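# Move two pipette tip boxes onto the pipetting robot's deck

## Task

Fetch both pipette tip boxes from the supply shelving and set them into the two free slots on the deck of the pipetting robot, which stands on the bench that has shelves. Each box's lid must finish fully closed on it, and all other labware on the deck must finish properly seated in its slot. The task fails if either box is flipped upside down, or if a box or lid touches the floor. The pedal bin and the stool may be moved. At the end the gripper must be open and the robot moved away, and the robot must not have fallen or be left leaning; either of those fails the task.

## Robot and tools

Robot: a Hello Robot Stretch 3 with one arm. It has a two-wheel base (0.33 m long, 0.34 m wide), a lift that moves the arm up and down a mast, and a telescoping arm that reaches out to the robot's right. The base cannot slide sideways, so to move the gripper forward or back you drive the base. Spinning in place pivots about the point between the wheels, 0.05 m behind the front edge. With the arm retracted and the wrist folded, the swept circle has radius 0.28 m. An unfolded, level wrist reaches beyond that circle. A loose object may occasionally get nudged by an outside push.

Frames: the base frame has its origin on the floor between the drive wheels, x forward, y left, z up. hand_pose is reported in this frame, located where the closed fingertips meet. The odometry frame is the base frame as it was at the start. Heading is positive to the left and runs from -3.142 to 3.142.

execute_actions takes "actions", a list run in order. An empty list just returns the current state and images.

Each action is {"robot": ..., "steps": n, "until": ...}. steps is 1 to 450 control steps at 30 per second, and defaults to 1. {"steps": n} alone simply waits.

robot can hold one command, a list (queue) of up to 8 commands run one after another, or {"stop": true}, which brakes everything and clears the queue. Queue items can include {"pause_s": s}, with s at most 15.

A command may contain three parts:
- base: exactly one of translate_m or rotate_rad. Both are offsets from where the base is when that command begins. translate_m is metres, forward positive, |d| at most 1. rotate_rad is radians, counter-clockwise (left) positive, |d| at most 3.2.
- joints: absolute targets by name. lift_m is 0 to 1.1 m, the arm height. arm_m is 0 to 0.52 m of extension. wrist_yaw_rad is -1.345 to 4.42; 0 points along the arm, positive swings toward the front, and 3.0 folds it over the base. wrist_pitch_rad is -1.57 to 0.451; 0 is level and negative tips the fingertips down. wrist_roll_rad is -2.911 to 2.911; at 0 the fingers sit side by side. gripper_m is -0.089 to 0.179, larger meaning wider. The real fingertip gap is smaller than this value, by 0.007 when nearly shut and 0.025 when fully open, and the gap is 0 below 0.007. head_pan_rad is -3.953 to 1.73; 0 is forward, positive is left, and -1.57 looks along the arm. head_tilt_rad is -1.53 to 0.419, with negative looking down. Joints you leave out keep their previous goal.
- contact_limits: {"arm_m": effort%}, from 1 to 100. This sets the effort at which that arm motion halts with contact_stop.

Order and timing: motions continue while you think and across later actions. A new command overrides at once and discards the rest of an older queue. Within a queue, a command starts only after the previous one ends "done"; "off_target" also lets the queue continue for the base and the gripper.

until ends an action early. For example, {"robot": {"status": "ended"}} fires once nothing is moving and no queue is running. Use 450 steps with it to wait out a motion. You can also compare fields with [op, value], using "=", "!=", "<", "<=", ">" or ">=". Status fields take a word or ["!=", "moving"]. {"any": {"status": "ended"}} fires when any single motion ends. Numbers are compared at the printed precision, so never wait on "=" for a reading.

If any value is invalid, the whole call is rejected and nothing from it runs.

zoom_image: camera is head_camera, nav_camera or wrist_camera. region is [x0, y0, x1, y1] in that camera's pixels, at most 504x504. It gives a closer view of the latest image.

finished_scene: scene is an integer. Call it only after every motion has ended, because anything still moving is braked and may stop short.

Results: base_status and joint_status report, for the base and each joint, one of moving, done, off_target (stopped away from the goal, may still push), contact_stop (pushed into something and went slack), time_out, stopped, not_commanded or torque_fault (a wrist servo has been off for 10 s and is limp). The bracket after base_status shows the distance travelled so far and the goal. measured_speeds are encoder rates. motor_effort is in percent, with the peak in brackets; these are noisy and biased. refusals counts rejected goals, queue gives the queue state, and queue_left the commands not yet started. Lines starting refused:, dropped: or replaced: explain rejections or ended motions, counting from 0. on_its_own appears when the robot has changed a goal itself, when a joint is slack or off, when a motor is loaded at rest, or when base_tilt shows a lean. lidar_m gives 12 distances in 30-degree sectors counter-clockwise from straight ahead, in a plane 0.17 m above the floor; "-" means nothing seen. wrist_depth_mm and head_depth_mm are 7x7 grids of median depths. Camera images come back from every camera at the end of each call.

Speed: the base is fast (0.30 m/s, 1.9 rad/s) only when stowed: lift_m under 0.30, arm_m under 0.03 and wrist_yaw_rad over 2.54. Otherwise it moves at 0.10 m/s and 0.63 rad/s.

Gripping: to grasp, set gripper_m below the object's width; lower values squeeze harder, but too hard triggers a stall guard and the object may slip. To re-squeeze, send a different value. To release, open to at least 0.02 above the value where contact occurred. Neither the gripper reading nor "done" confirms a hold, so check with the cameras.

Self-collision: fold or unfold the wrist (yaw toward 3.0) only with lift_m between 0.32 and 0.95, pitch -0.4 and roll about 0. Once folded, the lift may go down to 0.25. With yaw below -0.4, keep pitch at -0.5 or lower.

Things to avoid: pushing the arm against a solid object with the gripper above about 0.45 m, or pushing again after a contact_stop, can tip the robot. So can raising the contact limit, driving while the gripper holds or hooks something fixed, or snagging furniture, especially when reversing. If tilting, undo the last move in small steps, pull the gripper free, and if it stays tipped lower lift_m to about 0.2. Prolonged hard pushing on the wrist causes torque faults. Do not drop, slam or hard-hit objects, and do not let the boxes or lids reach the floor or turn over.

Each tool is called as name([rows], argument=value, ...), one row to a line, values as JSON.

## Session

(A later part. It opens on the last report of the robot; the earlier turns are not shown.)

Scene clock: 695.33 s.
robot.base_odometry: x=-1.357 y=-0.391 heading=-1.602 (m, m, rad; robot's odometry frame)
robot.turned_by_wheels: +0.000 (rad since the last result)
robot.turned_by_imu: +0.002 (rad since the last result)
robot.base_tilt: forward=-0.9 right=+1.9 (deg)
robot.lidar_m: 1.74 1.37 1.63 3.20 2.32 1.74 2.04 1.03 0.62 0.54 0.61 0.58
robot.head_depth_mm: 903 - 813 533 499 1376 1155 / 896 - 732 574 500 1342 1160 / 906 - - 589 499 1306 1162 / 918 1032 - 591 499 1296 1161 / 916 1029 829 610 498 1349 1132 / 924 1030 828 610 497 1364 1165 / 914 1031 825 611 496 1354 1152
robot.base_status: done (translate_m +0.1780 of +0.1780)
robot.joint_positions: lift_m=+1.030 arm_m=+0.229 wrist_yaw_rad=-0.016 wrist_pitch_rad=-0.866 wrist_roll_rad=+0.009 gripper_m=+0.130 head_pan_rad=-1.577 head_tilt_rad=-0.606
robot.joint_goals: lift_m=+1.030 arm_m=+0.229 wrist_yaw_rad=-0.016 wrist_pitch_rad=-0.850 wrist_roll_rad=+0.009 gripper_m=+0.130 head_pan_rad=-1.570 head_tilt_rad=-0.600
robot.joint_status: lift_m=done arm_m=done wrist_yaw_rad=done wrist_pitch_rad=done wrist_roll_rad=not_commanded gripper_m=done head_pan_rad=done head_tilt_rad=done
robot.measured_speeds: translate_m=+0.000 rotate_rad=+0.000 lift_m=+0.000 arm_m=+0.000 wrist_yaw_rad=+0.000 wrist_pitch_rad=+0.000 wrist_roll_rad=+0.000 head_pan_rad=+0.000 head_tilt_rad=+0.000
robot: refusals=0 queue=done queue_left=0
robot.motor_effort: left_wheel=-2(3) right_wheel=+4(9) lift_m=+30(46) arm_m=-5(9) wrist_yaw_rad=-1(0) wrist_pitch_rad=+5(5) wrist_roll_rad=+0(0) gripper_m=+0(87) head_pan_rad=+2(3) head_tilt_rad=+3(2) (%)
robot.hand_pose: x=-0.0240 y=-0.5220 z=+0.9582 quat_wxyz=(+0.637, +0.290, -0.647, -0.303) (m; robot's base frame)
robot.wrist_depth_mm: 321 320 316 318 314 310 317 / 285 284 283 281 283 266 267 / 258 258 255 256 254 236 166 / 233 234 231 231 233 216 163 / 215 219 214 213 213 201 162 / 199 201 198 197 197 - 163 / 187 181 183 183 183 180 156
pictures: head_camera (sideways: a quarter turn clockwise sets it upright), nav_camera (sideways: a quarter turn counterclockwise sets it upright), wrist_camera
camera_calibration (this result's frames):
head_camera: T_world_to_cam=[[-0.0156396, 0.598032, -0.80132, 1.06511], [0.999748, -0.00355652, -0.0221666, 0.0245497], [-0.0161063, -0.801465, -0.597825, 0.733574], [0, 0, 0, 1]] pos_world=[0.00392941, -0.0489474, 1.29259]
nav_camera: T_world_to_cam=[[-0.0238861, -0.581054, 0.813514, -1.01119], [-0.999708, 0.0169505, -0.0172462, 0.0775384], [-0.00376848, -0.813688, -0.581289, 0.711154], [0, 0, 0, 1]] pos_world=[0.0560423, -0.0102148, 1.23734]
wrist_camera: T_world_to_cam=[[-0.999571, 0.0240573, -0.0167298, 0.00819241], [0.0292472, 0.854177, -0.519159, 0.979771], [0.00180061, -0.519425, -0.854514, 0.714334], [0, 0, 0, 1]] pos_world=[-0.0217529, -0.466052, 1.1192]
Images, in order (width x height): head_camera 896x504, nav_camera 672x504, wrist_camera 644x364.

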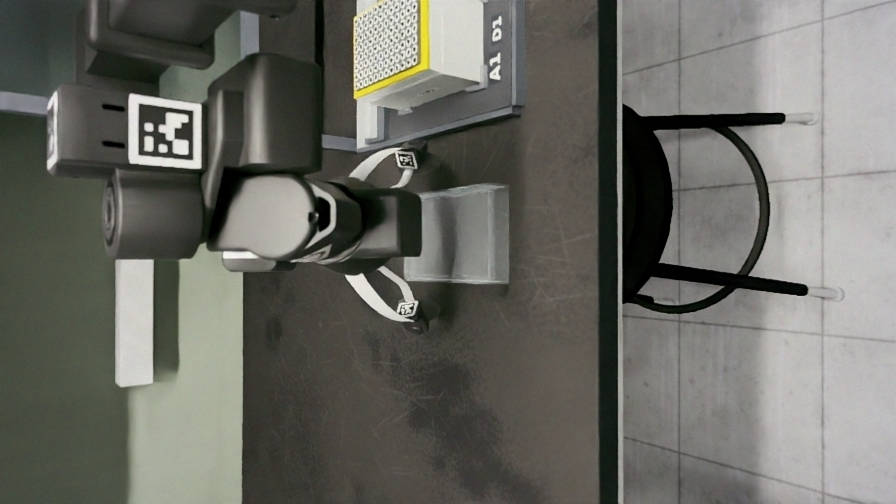

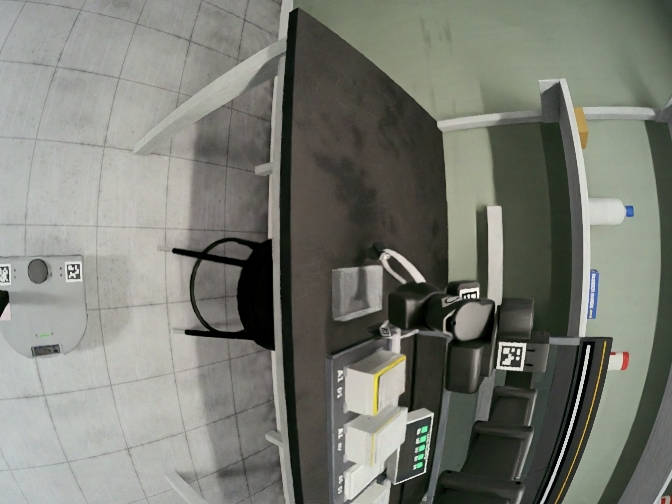

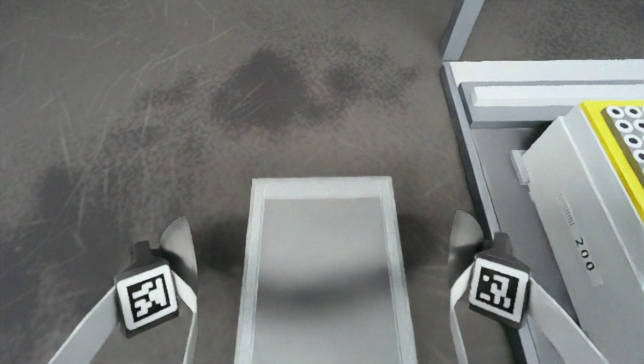

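execute_actions([
  {"robot":[{"joints":{"gripper_m":0.115}},{"joints":{"lift_m":1.007}},{"joints":{"gripper_m":0.045}},{"pause_s":0.3},{"joints":{"lift_m":1.1}},{"base":{"translate_m":-0.178},"joints":{"arm_m":0.241}},{"joints":{"lift_m":1.082}}],"steps":450,"until":{"robot":{"status":"ended"}}},
  {"steps":200,"until":{"robot":{"status":"ended"}}},
])

zoom_image(camera="wrist_camera", region=[200, 120, 450, 364])

zoom_image(camera="head_camera", region=[300, 130, 520, 340])

Scene clock: 710.47 s.
robot.base_odometry: x=-1.351 y=-0.213 heading=-1.602 (m, m, rad; robot's odometry frame)
robot.turned_by_wheels: +0.000 (rad since the last result)
robot.turned_by_imu: +0.001 (rad since the last result)
robot.base_tilt: forward=-0.9 right=+2.0 (deg)
robot.lidar_m: 1.92 1.52 1.90 3.20 2.21 1.59 1.86 0.86 1.07 0.57 0.58 0.72
robot.head_depth_mm: 934 1019 674 552 500 1351 1165 / - 1048 685 531 499 1359 1163 / - - 813 550 498 1366 1164 / 918 - 640 532 500 1291 1159 / 894 1008 827 612 498 1296 1158 / 920 1028 828 612 499 1296 1142 / 916 1027 826 611 496 1357 1159
robot.base_status: done (translate_m -0.1780 of -0.1780)
robot.joint_positions: lift_m=+1.082 arm_m=+0.241 wrist_yaw_rad=-0.016 wrist_pitch_rad=-0.865 wrist_roll_rad=+0.009 gripper_m=+0.046 head_pan_rad=-1.577 head_tilt_rad=-0.606
robot.joint_goals: lift_m=+1.082 arm_m=+0.241 wrist_yaw_rad=-0.016 wrist_pitch_rad=-0.850 wrist_roll_rad=+0.009 gripper_m=+0.045 head_pan_rad=-1.570 head_tilt_rad=-0.600
robot.joint_status: lift_m=done arm_m=done wrist_yaw_rad=done wrist_pitch_rad=done wrist_roll_rad=not_commanded gripper_m=done head_pan_rad=done head_tilt_rad=done
robot.measured_speeds: translate_m=+0.000 rotate_rad=+0.000 lift_m=+0.000 arm_m=+0.000 wrist_yaw_rad=+0.000 wrist_pitch_rad=+0.000 wrist_roll_rad=+0.000 head_pan_rad=+0.000 head_tilt_rad=+0.000
robot: refusals=0 queue=done queue_left=0
robot.motor_effort: left_wheel=-2(7) right_wheel=+4(4) lift_m=+31(48) arm_m=+5(4) wrist_yaw_rad=+0(0) wrist_pitch_rad=+4(5) wrist_roll_rad=+0(0) gripper_m=-17(95) head_pan_rad=+3(3) head_tilt_rad=+2(3) (%)
robot.hand_pose: x=-0.0240 y=-0.5334 z=+1.0103 quat_wxyz=(+0.637, +0.290, -0.647, -0.303) (m; robot's base frame)
robot.wrist_depth_mm: 402 401 391 399 395 376 243 / 356 357 349 358 354 262 244 / 322 321 312 306 304 275 245 / 293 293 282 210 276 203 276 / 267 266 252 187 220 187 189 / 246 248 183 174 179 175 172 / 230 227 220 161 208 165 160
pictures: head_camera (sideways: a quarter turn clockwise sets it upright), nav_camera (sideways: a quarter turn counterclockwise sets it upright), wrist_camera
camera_calibration (this result's frames):
head_camera: T_world_to_cam=[[-0.0156396, 0.598032, -0.80132, 1.06511], [0.999748, -0.00355652, -0.0221666, 0.0245497], [-0.0161063, -0.801464, -0.597826, 0.733574], [0, 0, 0, 1]] pos_world=[0.00392941, -0.0489474, 1.29259]
nav_camera: T_world_to_cam=[[-0.0238861, -0.581055, 0.813514, -1.01119], [-0.999708, 0.0169505, -0.0172462, 0.0775384], [-0.00376848, -0.813688, -0.58129, 0.711154], [0, 0, 0, 1]] pos_world=[0.0560423, -0.0102148, 1.23734]
wrist_camera: T_world_to_cam=[[-0.999571, 0.0240537, -0.0167311, 0.00933522], [0.0292451, 0.854098, -0.519289, 1.01658], [0.00179914, -0.519555, -0.854435, 0.752721], [0, 0, 0, 1]] pos_world=[-0.0217529, -0.477402, 1.17121]
Images, in order (width x height): head_camera 896x504, nav_camera 672x504, wrist_camera 644x364.

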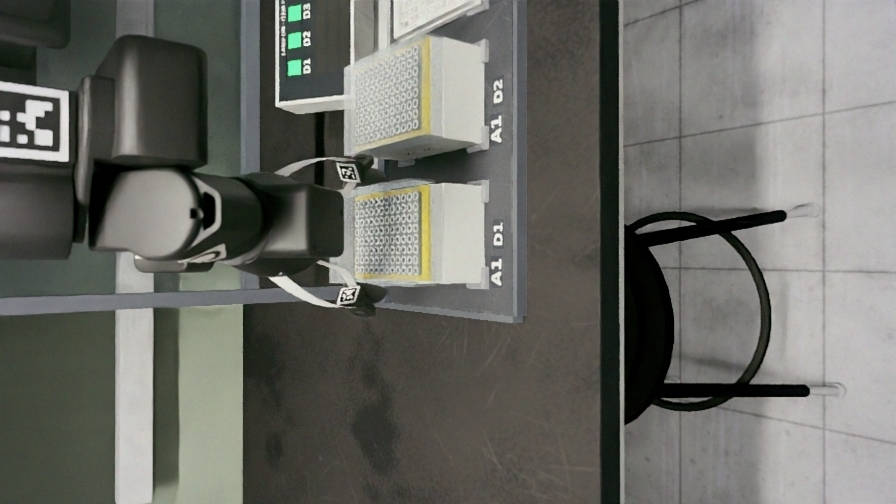

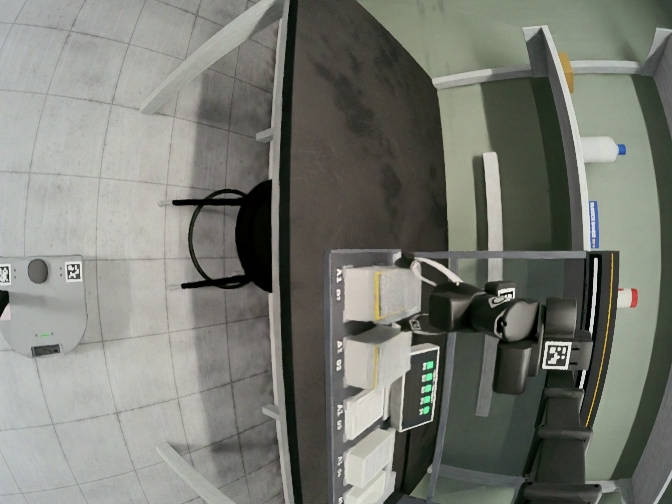

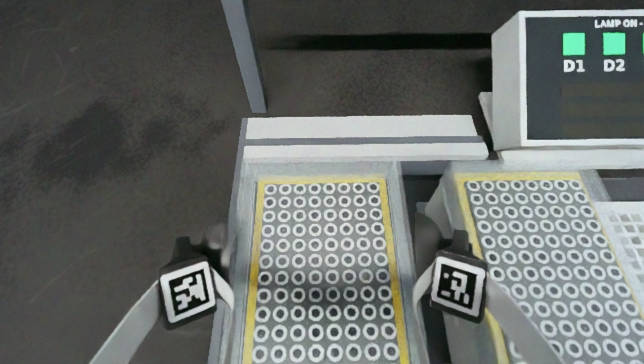

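Region (200, 120, 450, 364) of wrist_camera's 644x364 image, scaled by 2.016; it fills the top 492 rows of this view, and the rest is white.

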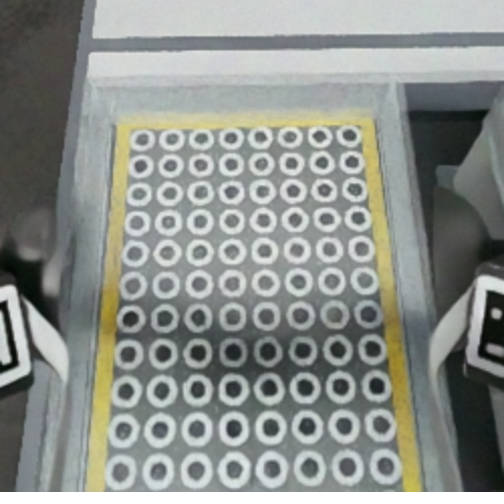

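Region (300, 130, 520, 340) of head_camera's 896x504 image, scaled by 2.291, with more detail than that image has; it fills the top 481 rows of this view, and the rest is white.

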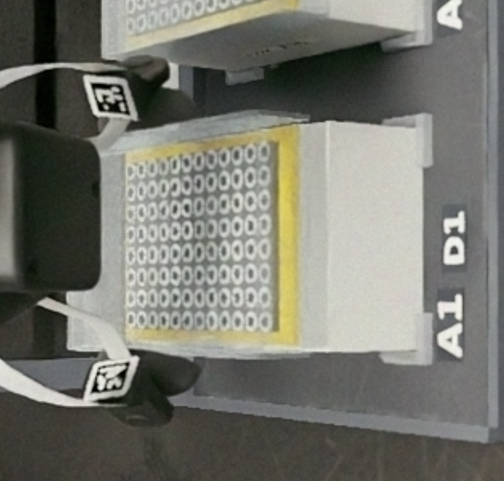

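execute_actions([
  {"robot":[{"base":{"translate_m":0.001},"joints":{"arm_m":0.247}},{"joints":{"lift_m":1.078}}],"steps":450,"until":{"robot":{"status":"ended"}}},
])

zoom_image(camera="wrist_camera", region=[200, 120, 450, 364])

zoom_image(camera="head_camera", region=[300, 130, 520, 340])

Scene clock: 720.63 s.
robot.base_odometry: x=-1.351 y=-0.214 heading=-1.602 (m, m, rad; robot's odometry frame)
robot.turned_by_wheels: +0.000 (rad since the last result)
robot.turned_by_imu: +0.001 (rad since the last result)
robot.base_tilt: forward=-1.0 right=+1.9 (deg)
robot.lidar_m: 1.92 1.52 1.89 3.19 2.21 1.59 1.86 0.86 1.07 0.57 0.58 0.72
robot.head_depth_mm: 932 1011 676 552 499 1366 1164 / - 866 685 533 499 1357 1169 / - - 813 551 499 1362 1164 / 917 1010 601 531 500 1297 1166 / 889 1009 831 610 497 1295 1152 / 917 1020 829 608 498 1291 1145 / 916 1023 827 609 496 1359 1163
robot.base_status: done (translate_m +0.0010 of +0.0010)
robot.joint_positions: lift_m=+1.078 arm_m=+0.247 wrist_yaw_rad=-0.016 wrist_pitch_rad=-0.865 wrist_roll_rad=+0.009 gripper_m=+0.046 head_pan_rad=-1.577 head_tilt_rad=-0.606
robot.joint_goals: lift_m=+1.078 arm_m=+0.247 wrist_yaw_rad=-0.016 wrist_pitch_rad=-0.850 wrist_roll_rad=+0.009 gripper_m=+0.045 head_pan_rad=-1.570 head_tilt_rad=-0.600
robot.joint_status: lift_m=done arm_m=done wrist_yaw_rad=done wrist_pitch_rad=done wrist_roll_rad=not_commanded gripper_m=done head_pan_rad=done head_tilt_rad=done
robot.measured_speeds: translate_m=+0.000 rotate_rad=+0.000 lift_m=+0.000 arm_m=+0.000 wrist_yaw_rad=+0.000 wrist_pitch_rad=+0.000 wrist_roll_rad=+0.000 head_pan_rad=+0.000 head_tilt_rad=+0.000
robot: refusals=0 queue=done queue_left=0
robot.motor_effort: left_wheel=-2(4) right_wheel=+3(8) lift_m=+29(30) arm_m=+4(6) wrist_yaw_rad=+0(0) wrist_pitch_rad=+4(5) wrist_roll_rad=+0(0) gripper_m=-17(17) head_pan_rad=+2(3) head_tilt_rad=+3(3) (%)
robot.hand_pose: x=-0.0240 y=-0.5395 z=+1.0064 quat_wxyz=(+0.637, +0.290, -0.647, -0.303) (m; robot's base frame)
robot.wrist_depth_mm: 398 395 387 394 388 380 238 / 354 354 343 350 351 264 237 / 317 319 318 301 301 266 237 / 288 287 278 205 270 205 272 / 265 263 249 184 231 184 186 / 245 245 179 169 173 172 168 / 227 227 216 158 210 166 157
pictures: head_camera (sideways: a quarter turn clockwise sets it upright), nav_camera (sideways: a quarter turn counterclockwise sets it upright), wrist_camera
camera_calibration (this result's frames):
head_camera: T_world_to_cam=[[-0.0156396, 0.598032, -0.80132, 1.06511], [0.999748, -0.00355639, -0.0221666, 0.0245497], [-0.0161062, -0.801464, -0.597826, 0.733575], [0, 0, 0, 1]] pos_world=[0.00392942, -0.0489474, 1.29259]
nav_camera: T_world_to_cam=[[-0.0238861, -0.581055, 0.813514, -1.01119], [-0.999708, 0.0169504, -0.0172462, 0.0775384], [-0.00376838, -0.813688, -0.58129, 0.711154], [0, 0, 0, 1]] pos_world=[0.0560423, -0.0102147, 1.23734]
wrist_camera: T_world_to_cam=[[-0.999571, 0.0240397, -0.0167359, 0.00941374], [0.029237, 0.853699, -0.519945, 1.02029], [0.00178814, -0.520211, -0.854036, 0.745482], [0, 0, 0, 1]] pos_world=[-0.0217534, -0.483436, 1.16732]
Images, in order (width x height): head_camera 896x504, nav_camera 672x504, wrist_camera 644x364.

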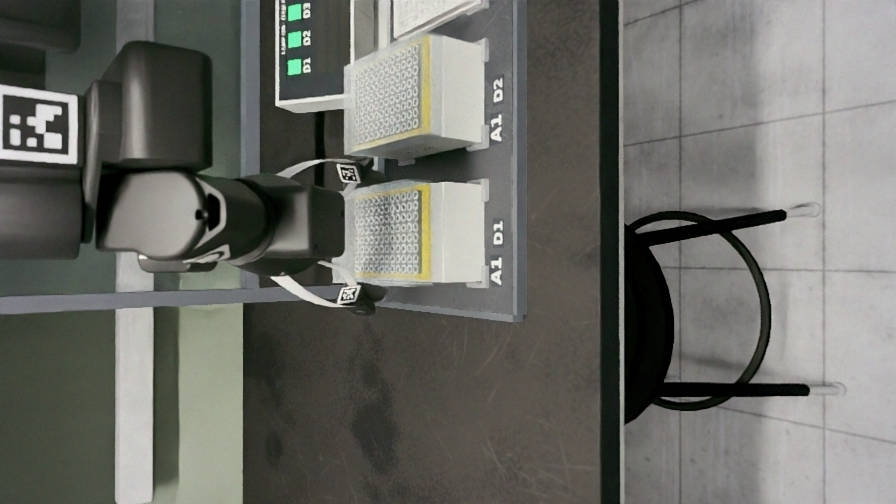

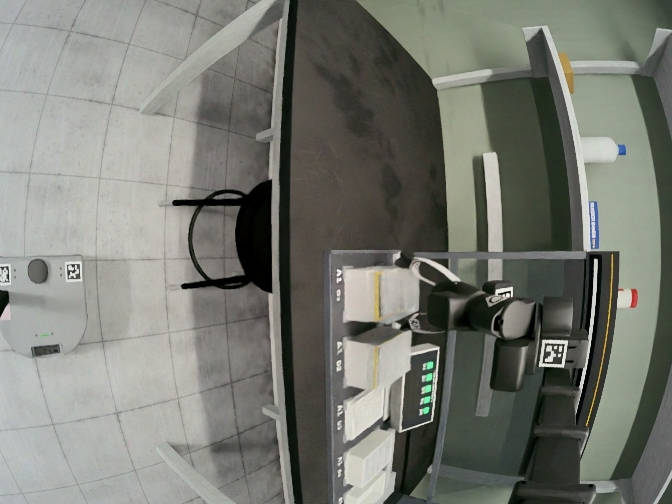

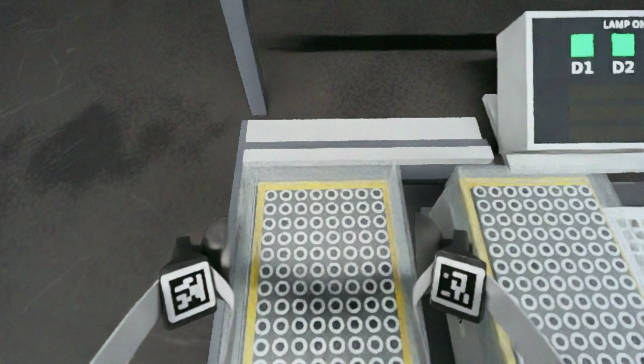

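Region (200, 120, 450, 364) of wrist_camera's 644x364 image, scaled by 2.016; it fills the top 492 rows of this view, and the rest is white.

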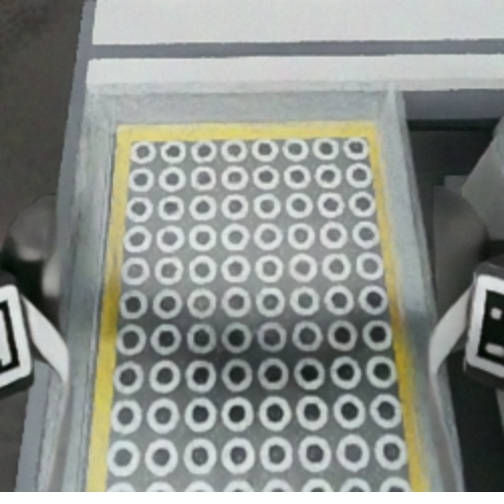

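Region (300, 130, 520, 340) of head_camera's 896x504 image, scaled by 2.291, with more detail than that image has; it fills the top 481 rows of this view, and the rest is white.

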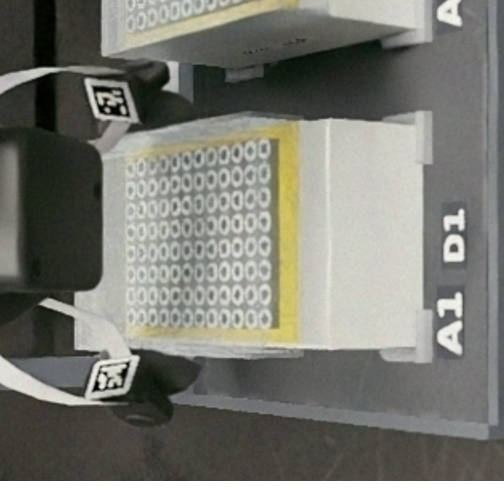

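execute_actions([
  {"robot":[{"joints":{"lift_m":1.082}},{"base":{"translate_m":0.0006},"joints":{"wrist_yaw_rad":-0.023}},{"pause_s":0.3},{"joints":{"lift_m":1.074}}],"steps":450,"until":{"robot":{"status":"ended"}}},
])

zoom_image(camera="wrist_camera", region=[200, 120, 450, 364])

zoom_image(camera="head_camera", region=[300, 130, 520, 340])

Scene clock: 732.17 s.
robot.base_odometry: x=-1.351 y=-0.215 heading=-1.602 (m, m, rad; robot's odometry frame)
robot.turned_by_wheels: +0.000 (rad since the last result)
robot.turned_by_imu: +0.001 (rad since the last result)
robot.base_tilt: forward=-1.0 right=+1.9 (deg)
robot.lidar_m: 1.92 1.52 1.88 3.20 2.21 1.59 1.86 0.86 1.07 0.57 0.58 0.72
robot.head_depth_mm: 932 1010 677 552 499 1365 1169 / - 863 684 532 499 1363 1158 / - - 834 550 499 1353 1159 / 918 1013 602 532 498 1294 1163 / 892 1013 830 609 499 1293 1166 / 919 1026 826 608 498 1292 1159 / 917 1027 827 611 497 1359 1157
robot.base_status: done (translate_m +0.0006 of +0.0006)
robot.joint_positions: lift_m=+1.074 arm_m=+0.247 wrist_yaw_rad=-0.021 wrist_pitch_rad=-0.854 wrist_roll_rad=+0.009 gripper_m=+0.046 head_pan_rad=-1.577 head_tilt_rad=-0.606
robot.joint_goals: lift_m=+1.074 arm_m=+0.247 wrist_yaw_rad=-0.023 wrist_pitch_rad=-0.850 wrist_roll_rad=+0.009 gripper_m=+0.045 head_pan_rad=-1.570 head_tilt_rad=-0.600
robot.joint_status: lift_m=done arm_m=done wrist_yaw_rad=done wrist_pitch_rad=done wrist_roll_rad=not_commanded gripper_m=done head_pan_rad=done head_tilt_rad=done
robot.measured_speeds: translate_m=+0.000 rotate_rad=+0.000 lift_m=+0.000 arm_m=+0.000 wrist_yaw_rad=+0.000 wrist_pitch_rad=+0.000 wrist_roll_rad=+0.000 head_pan_rad=+0.000 head_tilt_rad=+0.000
robot: refusals=0 queue=done queue_left=0
robot.motor_effort: left_wheel=-2(4) right_wheel=+4(8) lift_m=+30(47) arm_m=+4(4) wrist_yaw_rad=-1(2) wrist_pitch_rad=+2(4) wrist_roll_rad=+0(0) gripper_m=-16(17) head_pan_rad=+3(2) head_tilt_rad=+3(3) (%)
robot.hand_pose: x=-0.0248 y=-0.5417 z=+1.0039 quat_wxyz=(+0.638, +0.285, -0.649, -0.301) (m; robot's base frame)
robot.wrist_depth_mm: 396 398 383 394 393 381 237 / 353 349 344 349 348 263 236 / 316 316 312 298 300 264 236 / 287 288 277 265 265 203 282 / 262 263 245 182 231 181 183 / 244 243 176 167 169 168 166 / 225 223 212 155 208 165 154
pictures: head_camera (sideways: a quarter turn clockwise sets it upright), nav_camera (sideways: a quarter turn counterclockwise sets it upright), wrist_camera
camera_calibration (this result's frames):
head_camera: T_world_to_cam=[[-0.0156401, 0.597947, -0.801383, 1.06519], [0.999748, -0.00355885, -0.0221669, 0.0245501], [-0.0161066, -0.801527, -0.597741, 0.733465], [0, 0, 0, 1]] pos_world=[0.0039294, -0.0489483, 1.29259]
nav_camera: T_world_to_cam=[[-0.0238856, -0.580969, 0.813575, -1.01127], [-0.999708, 0.0169486, -0.0172473, 0.0775399], [-0.00376884, -0.813749, -0.581204, 0.711043], [0, 0, 0, 1]] pos_world=[0.0560422, -0.0102216, 1.23734]
wrist_camera: T_world_to_cam=[[-0.999432, 0.0292281, -0.0167996, 0.01146], [0.0336907, 0.848196, -0.528609, 1.02667], [-0.00120091, -0.528875, -0.848699, 0.732113], [0, 0, 0, 1]] pos_world=[-0.0222567, -0.483957, 1.16424]
Images, in order (width x height): head_camera 896x504, nav_camera 672x504, wrist_camera 644x364.

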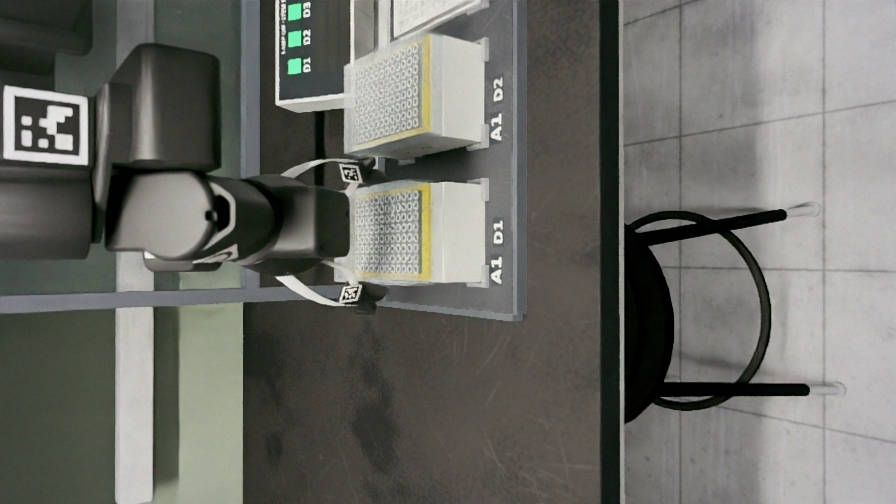

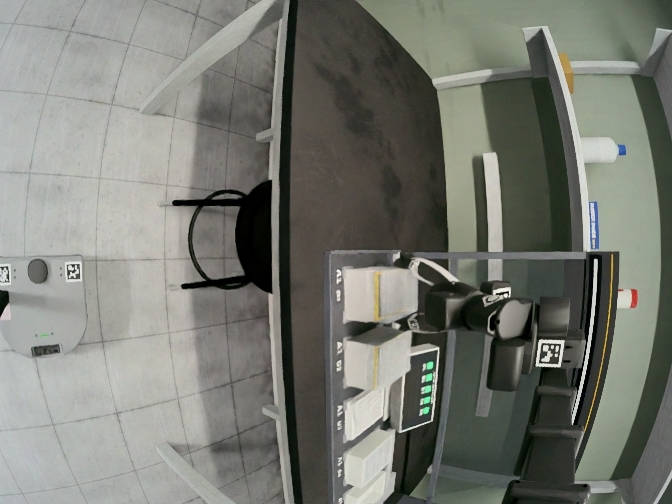

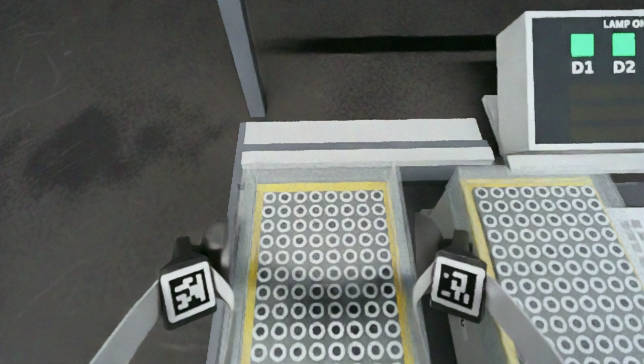

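Region (200, 120, 450, 364) of wrist_camera's 644x364 image, scaled by 2.016; it fills the top 492 rows of this view, and the rest is white.

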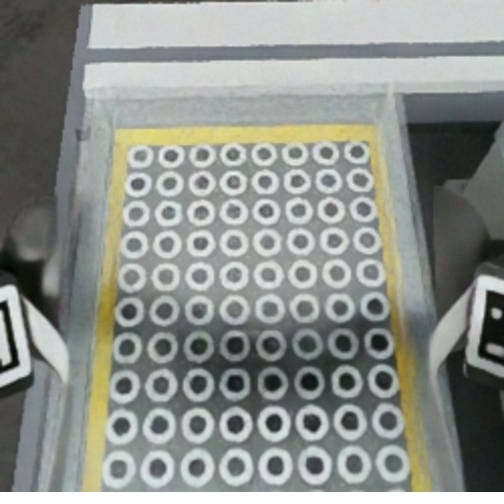

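Region (300, 130, 520, 340) of head_camera's 896x504 image, scaled by 2.291, with more detail than that image has; it fills the top 481 rows of this view, and the rest is white.

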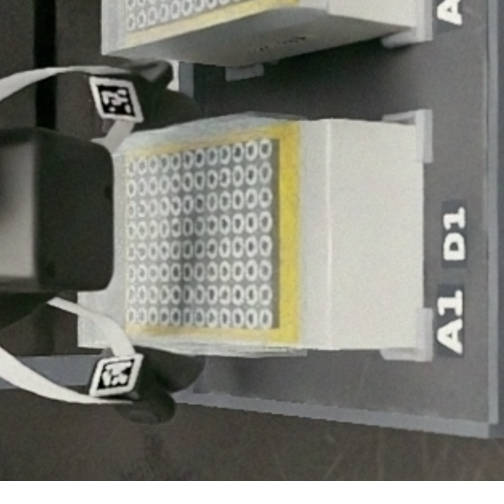

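execute_actions([
  {"robot":[{"joints":{"arm_m":0.2448}},{"pause_s":0.3},{"joints":{"lift_m":1.071}}],"steps":450,"until":{"robot":{"status":"ended"}}},
])

zoom_image(camera="wrist_camera", region=[200, 120, 450, 364])

zoom_image(camera="head_camera", region=[300, 130, 520, 340])

Scene clock: 736.90 s.
robot.base_odometry: x=-1.351 y=-0.215 heading=-1.602 (m, m, rad; robot's odometry frame)
robot.turned_by_wheels: +0.000 (rad since the last result)
robot.turned_by_imu: +0.001 (rad since the last result)
robot.base_tilt: forward=-1.0 right=+1.8 (deg)
robot.lidar_m: 1.92 1.52 1.89 3.20 2.21 1.59 1.86 0.86 1.07 0.57 0.58 0.72
robot.head_depth_mm: 933 1015 677 551 500 1362 1160 / - 865 687 533 500 1362 1158 / - - 831 550 499 1364 1160 / 924 1010 604 531 499 1300 1167 / 890 1008 830 610 497 1292 1165 / 919 1024 829 612 498 1299 1163 / 913 1026 828 611 498 1354 1158
robot.base_status: done (translate_m +0.0006 of +0.0006)
robot.joint_positions: lift_m=+1.071 arm_m=+0.245 wrist_yaw_rad=-0.021 wrist_pitch_rad=-0.849 wrist_roll_rad=+0.009 gripper_m=+0.046 head_pan_rad=-1.577 head_tilt_rad=-0.606
robot.joint_goals: lift_m=+1.071 arm_m=+0.245 wrist_yaw_rad=-0.023 wrist_pitch_rad=-0.850 wrist_roll_rad=+0.009 gripper_m=+0.045 head_pan_rad=-1.570 head_tilt_rad=-0.600
robot.joint_status: lift_m=done arm_m=done wrist_yaw_rad=done wrist_pitch_rad=done wrist_roll_rad=not_commanded gripper_m=done head_pan_rad=done head_tilt_rad=done
robot.measured_speeds: translate_m=+0.000 rotate_rad=+0.000 lift_m=+0.000 arm_m=+0.000 wrist_yaw_rad=+0.000 wrist_pitch_rad=+0.000 wrist_roll_rad=+0.000 head_pan_rad=+0.000 head_tilt_rad=+0.000
robot: refusals=0 queue=done queue_left=0
robot.motor_effort: left_wheel=-2(2) right_wheel=+3(3) lift_m=+25(31) arm_m=-5(6) wrist_yaw_rad=-2(1) wrist_pitch_rad=+0(2) wrist_roll_rad=+0(0) gripper_m=-17(17) head_pan_rad=+2(3) head_tilt_rad=+3(2) (%)
robot.hand_pose: x=-0.0248 y=-0.5412 z=+1.0019 quat_wxyz=(+0.639, +0.283, -0.650, -0.300) (m; robot's base frame)
robot.wrist_depth_mm: 400 396 385 395 392 379 237 / 352 351 343 350 347 263 235 / 317 315 311 300 299 266 235 / 287 287 277 266 265 200 269 / 262 261 245 179 209 179 182 / 242 242 174 166 168 168 164 / 223 222 210 154 184 165 152
pictures: head_camera (sideways: a quarter turn clockwise sets it upright), nav_camera (sideways: a quarter turn counterclockwise sets it upright), wrist_camera
camera_calibration (this result's frames):
head_camera: T_world_to_cam=[[-0.0156401, 0.597947, -0.801383, 1.06519], [0.999748, -0.00355885, -0.0221669, 0.0245501], [-0.0161066, -0.801527, -0.597741, 0.733465], [0, 0, 0, 1]] pos_world=[0.0039294, -0.0489483, 1.29259]
nav_camera: T_world_to_cam=[[-0.0238856, -0.580969, 0.813575, -1.01127], [-0.999708, 0.0169486, -0.0172473, 0.0775399], [-0.00376884, -0.813749, -0.581204, 0.711043], [0, 0, 0, 1]] pos_world=[0.0560422, -0.0102216, 1.23734]
wrist_camera: T_world_to_cam=[[-0.999434, 0.0291375, -0.0168425, 0.011382], [0.0336297, 0.845218, -0.533363, 1.0284], [-0.0013053, -0.533627, -0.845719, 0.725109], [0, 0, 0, 1]] pos_world=[-0.0222628, -0.482618, 1.16194]
Images, in order (width x height): head_camera 896x504, nav_camera 672x504, wrist_camera 644x364.

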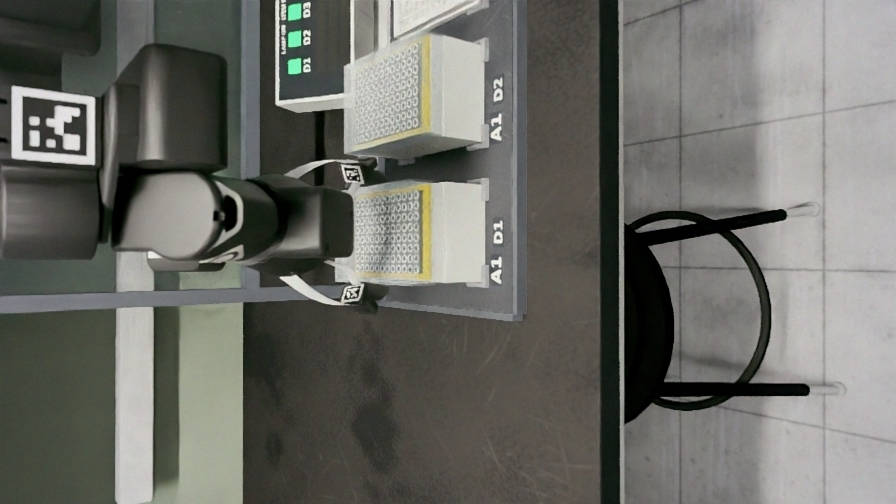

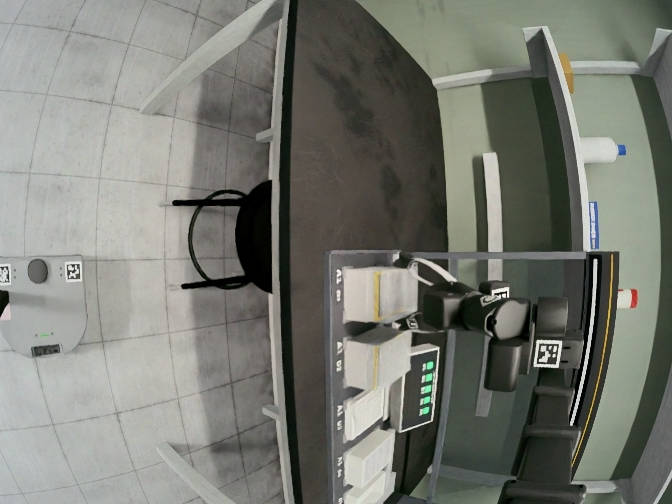

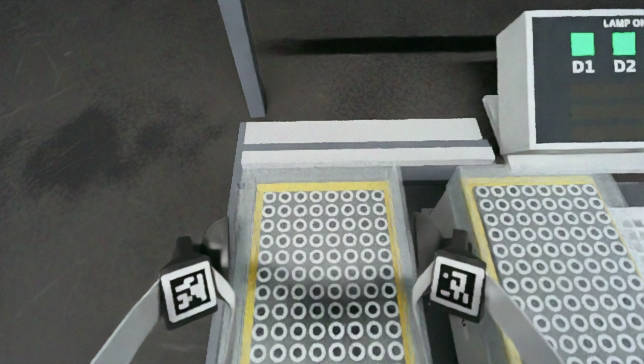

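Region (200, 120, 450, 364) of wrist_camera's 644x364 image, scaled by 2.016; it fills the top 492 rows of this view, and the rest is white.

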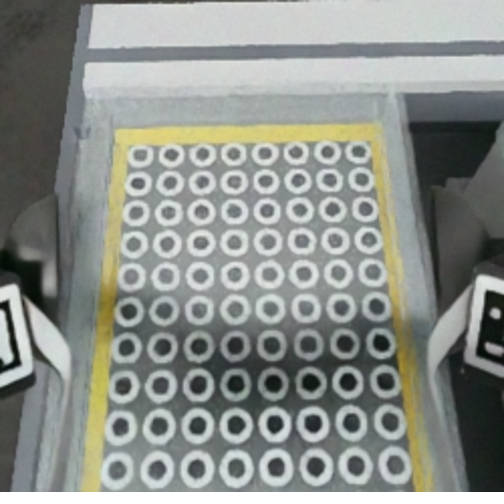

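Region (300, 130, 520, 340) of head_camera's 896x504 image, scaled by 2.291, with more detail than that image has; it fills the top 481 rows of this view, and the rest is white.

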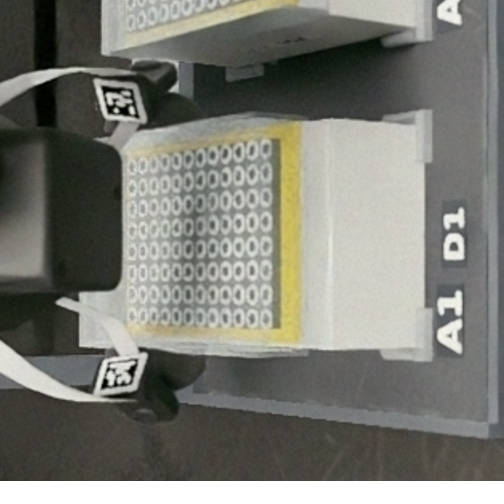

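execute_actions([
  {"robot":[{"joints":{"lift_m":1.074}},{"joints":{"arm_m":0.243},"contact_limits":{"arm_m":15}},{"pause_s":0.3},{"joints":{"lift_m":1.070}}],"steps":450,"until":{"robot":{"status":"ended"}}},
])

zoom_image(camera="wrist_camera", region=[200, 120, 450, 364])

zoom_image(camera="head_camera", region=[300, 130, 520, 340])

Scene clock: 747.23 s.
robot.base_odometry: x=-1.351 y=-0.215 heading=-1.602 (m, m, rad; robot's odometry frame)
robot.turned_by_wheels: +0.000 (rad since the last result)
robot.turned_by_imu: +0.001 (rad since the last result)
robot.base_tilt: forward=-1.1 right=+1.8 (deg)
robot.lidar_m: 1.92 1.52 1.89 3.19 2.21 1.59 1.86 0.86 1.07 0.57 0.58 0.72
robot.head_depth_mm: - 1011 676 552 500 1362 1164 / - - 685 532 499 1351 1164 / - - 788 551 498 1363 1160 / 919 1002 600 531 499 1289 1156 / 892 1015 826 610 497 1299 1154 / 917 1028 831 612 498 1289 1163 / 915 1026 825 611 497 1358 1162
robot.base_status: done (translate_m +0.0006 of +0.0006)
robot.joint_positions: lift_m=+1.070 arm_m=+0.243 wrist_yaw_rad=-0.021 wrist_pitch_rad=-0.842 wrist_roll_rad=+0.009 gripper_m=+0.046 head_pan_rad=-1.577 head_tilt_rad=-0.606
robot.joint_goals: lift_m=+1.070 arm_m=+0.243 wrist_yaw_rad=-0.023 wrist_pitch_rad=-0.850 wrist_roll_rad=+0.009 gripper_m=+0.045 head_pan_rad=-1.570 head_tilt_rad=-0.600
robot.joint_status: lift_m=done arm_m=done wrist_yaw_rad=done wrist_pitch_rad=done wrist_roll_rad=not_commanded gripper_m=done head_pan_rad=done head_tilt_rad=done
robot.measured_speeds: translate_m=+0.000 rotate_rad=+0.000 lift_m=+0.000 arm_m=+0.000 wrist_yaw_rad=+0.000 wrist_pitch_rad=+0.000 wrist_roll_rad=+0.000 head_pan_rad=+0.000 head_tilt_rad=+0.000
robot: refusals=0 queue=done queue_left=0
robot.motor_effort: left_wheel=-2(2) right_wheel=+2(3) lift_m=+25(44) arm_m=-6(6) wrist_yaw_rad=-2(2) wrist_pitch_rad=-2(3) wrist_roll_rad=+0(0) gripper_m=-17(17) head_pan_rad=+3(2) head_tilt_rad=+2(2) (%)
robot.contact_limits: arm_m 15 (drawing in: default 32, maximum 52; extending or still: default 43, maximum 70)
robot.hand_pose: x=-0.0249 y=-0.5410 z=+1.0021 quat_wxyz=(+0.640, +0.281, -0.651, -0.297) (m; robot's base frame)
robot.wrist_depth_mm: 405 402 393 398 398 386 237 / 356 352 347 355 350 264 237 / 318 317 312 300 300 265 235 / 288 286 276 265 266 201 283 / 263 263 245 180 219 180 182 / 241 242 174 166 169 167 164 / 223 222 211 153 184 164 152
pictures: head_camera (sideways: a quarter turn clockwise sets it upright), nav_camera (sideways: a quarter turn counterclockwise sets it upright), wrist_camera
camera_calibration (this result's frames):
head_camera: T_world_to_cam=[[-0.0156401, 0.597947, -0.801383, 1.06519], [0.999748, -0.00355885, -0.0221669, 0.0245501], [-0.0161066, -0.801527, -0.597741, 0.733465], [0, 0, 0, 1]] pos_world=[0.0039294, -0.0489483, 1.29259]
nav_camera: T_world_to_cam=[[-0.0238856, -0.580969, 0.813575, -1.01127], [-0.999708, 0.0169486, -0.0172473, 0.0775399], [-0.00376884, -0.813749, -0.581204, 0.711043], [0, 0, 0, 1]] pos_world=[0.0560422, -0.0102216, 1.23734]
wrist_camera: T_world_to_cam=[[-0.999436, 0.0290139, -0.0168984, 0.0113335], [0.0335454, 0.841289, -0.539543, 1.03233], [-0.00143776, -0.539806, -0.841788, 0.718049], [0, 0, 0, 1]] pos_world=[-0.0222703, -0.481208, 1.16162]
Images, in order (width x height): head_camera 896x504, nav_camera 672x504, wrist_camera 644x364.

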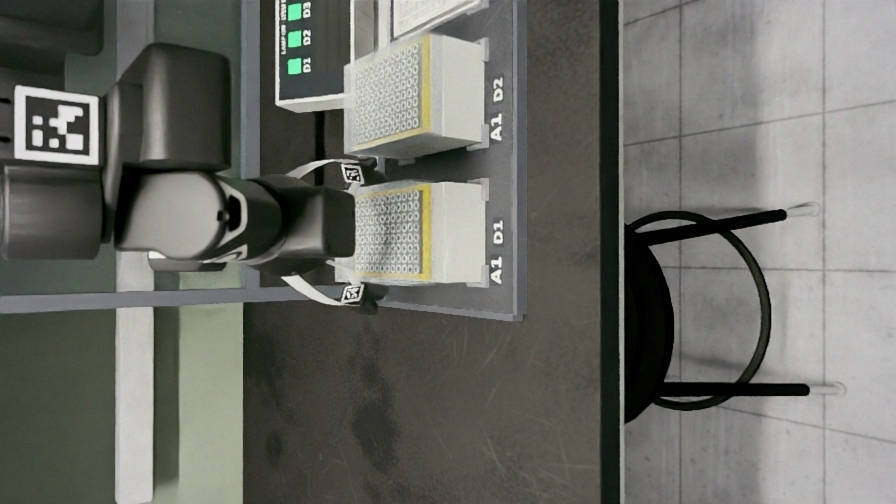

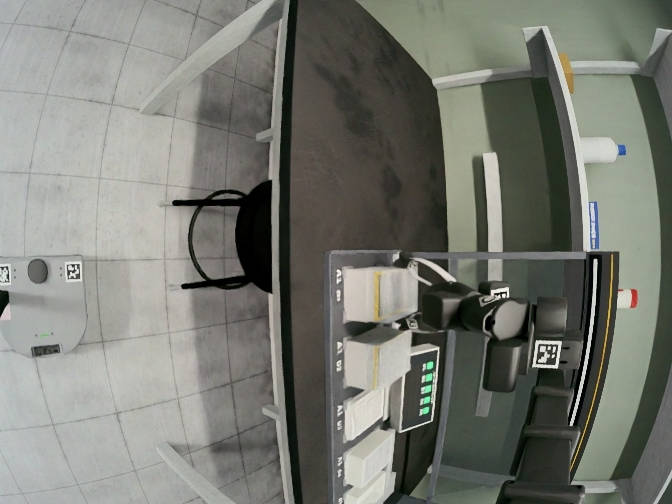

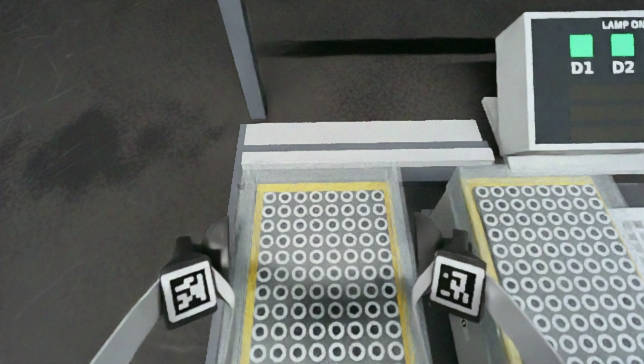

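Region (200, 120, 450, 364) of wrist_camera's 644x364 image, scaled by 2.016; it fills the top 492 rows of this view, and the rest is white.

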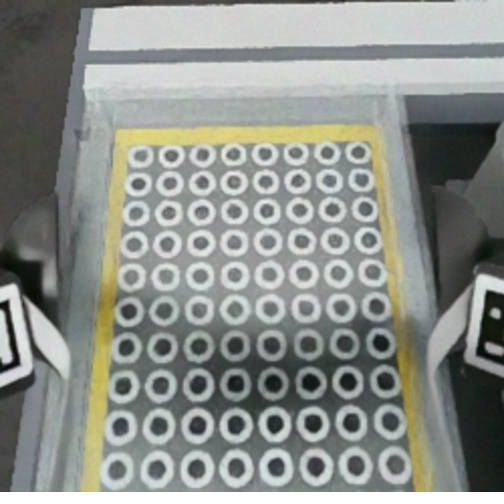

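Region (300, 130, 520, 340) of head_camera's 896x504 image, scaled by 2.291, with more detail than that image has; it fills the top 481 rows of this view, and the rest is white.

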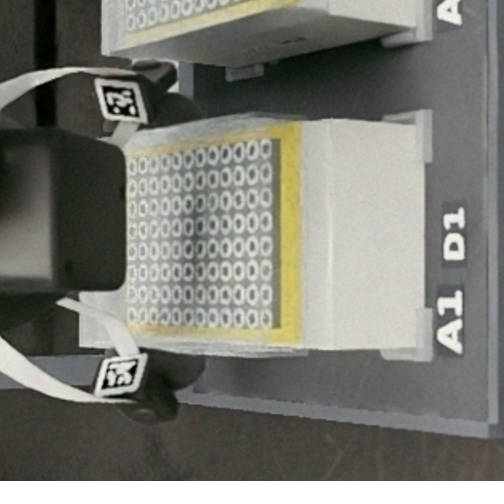

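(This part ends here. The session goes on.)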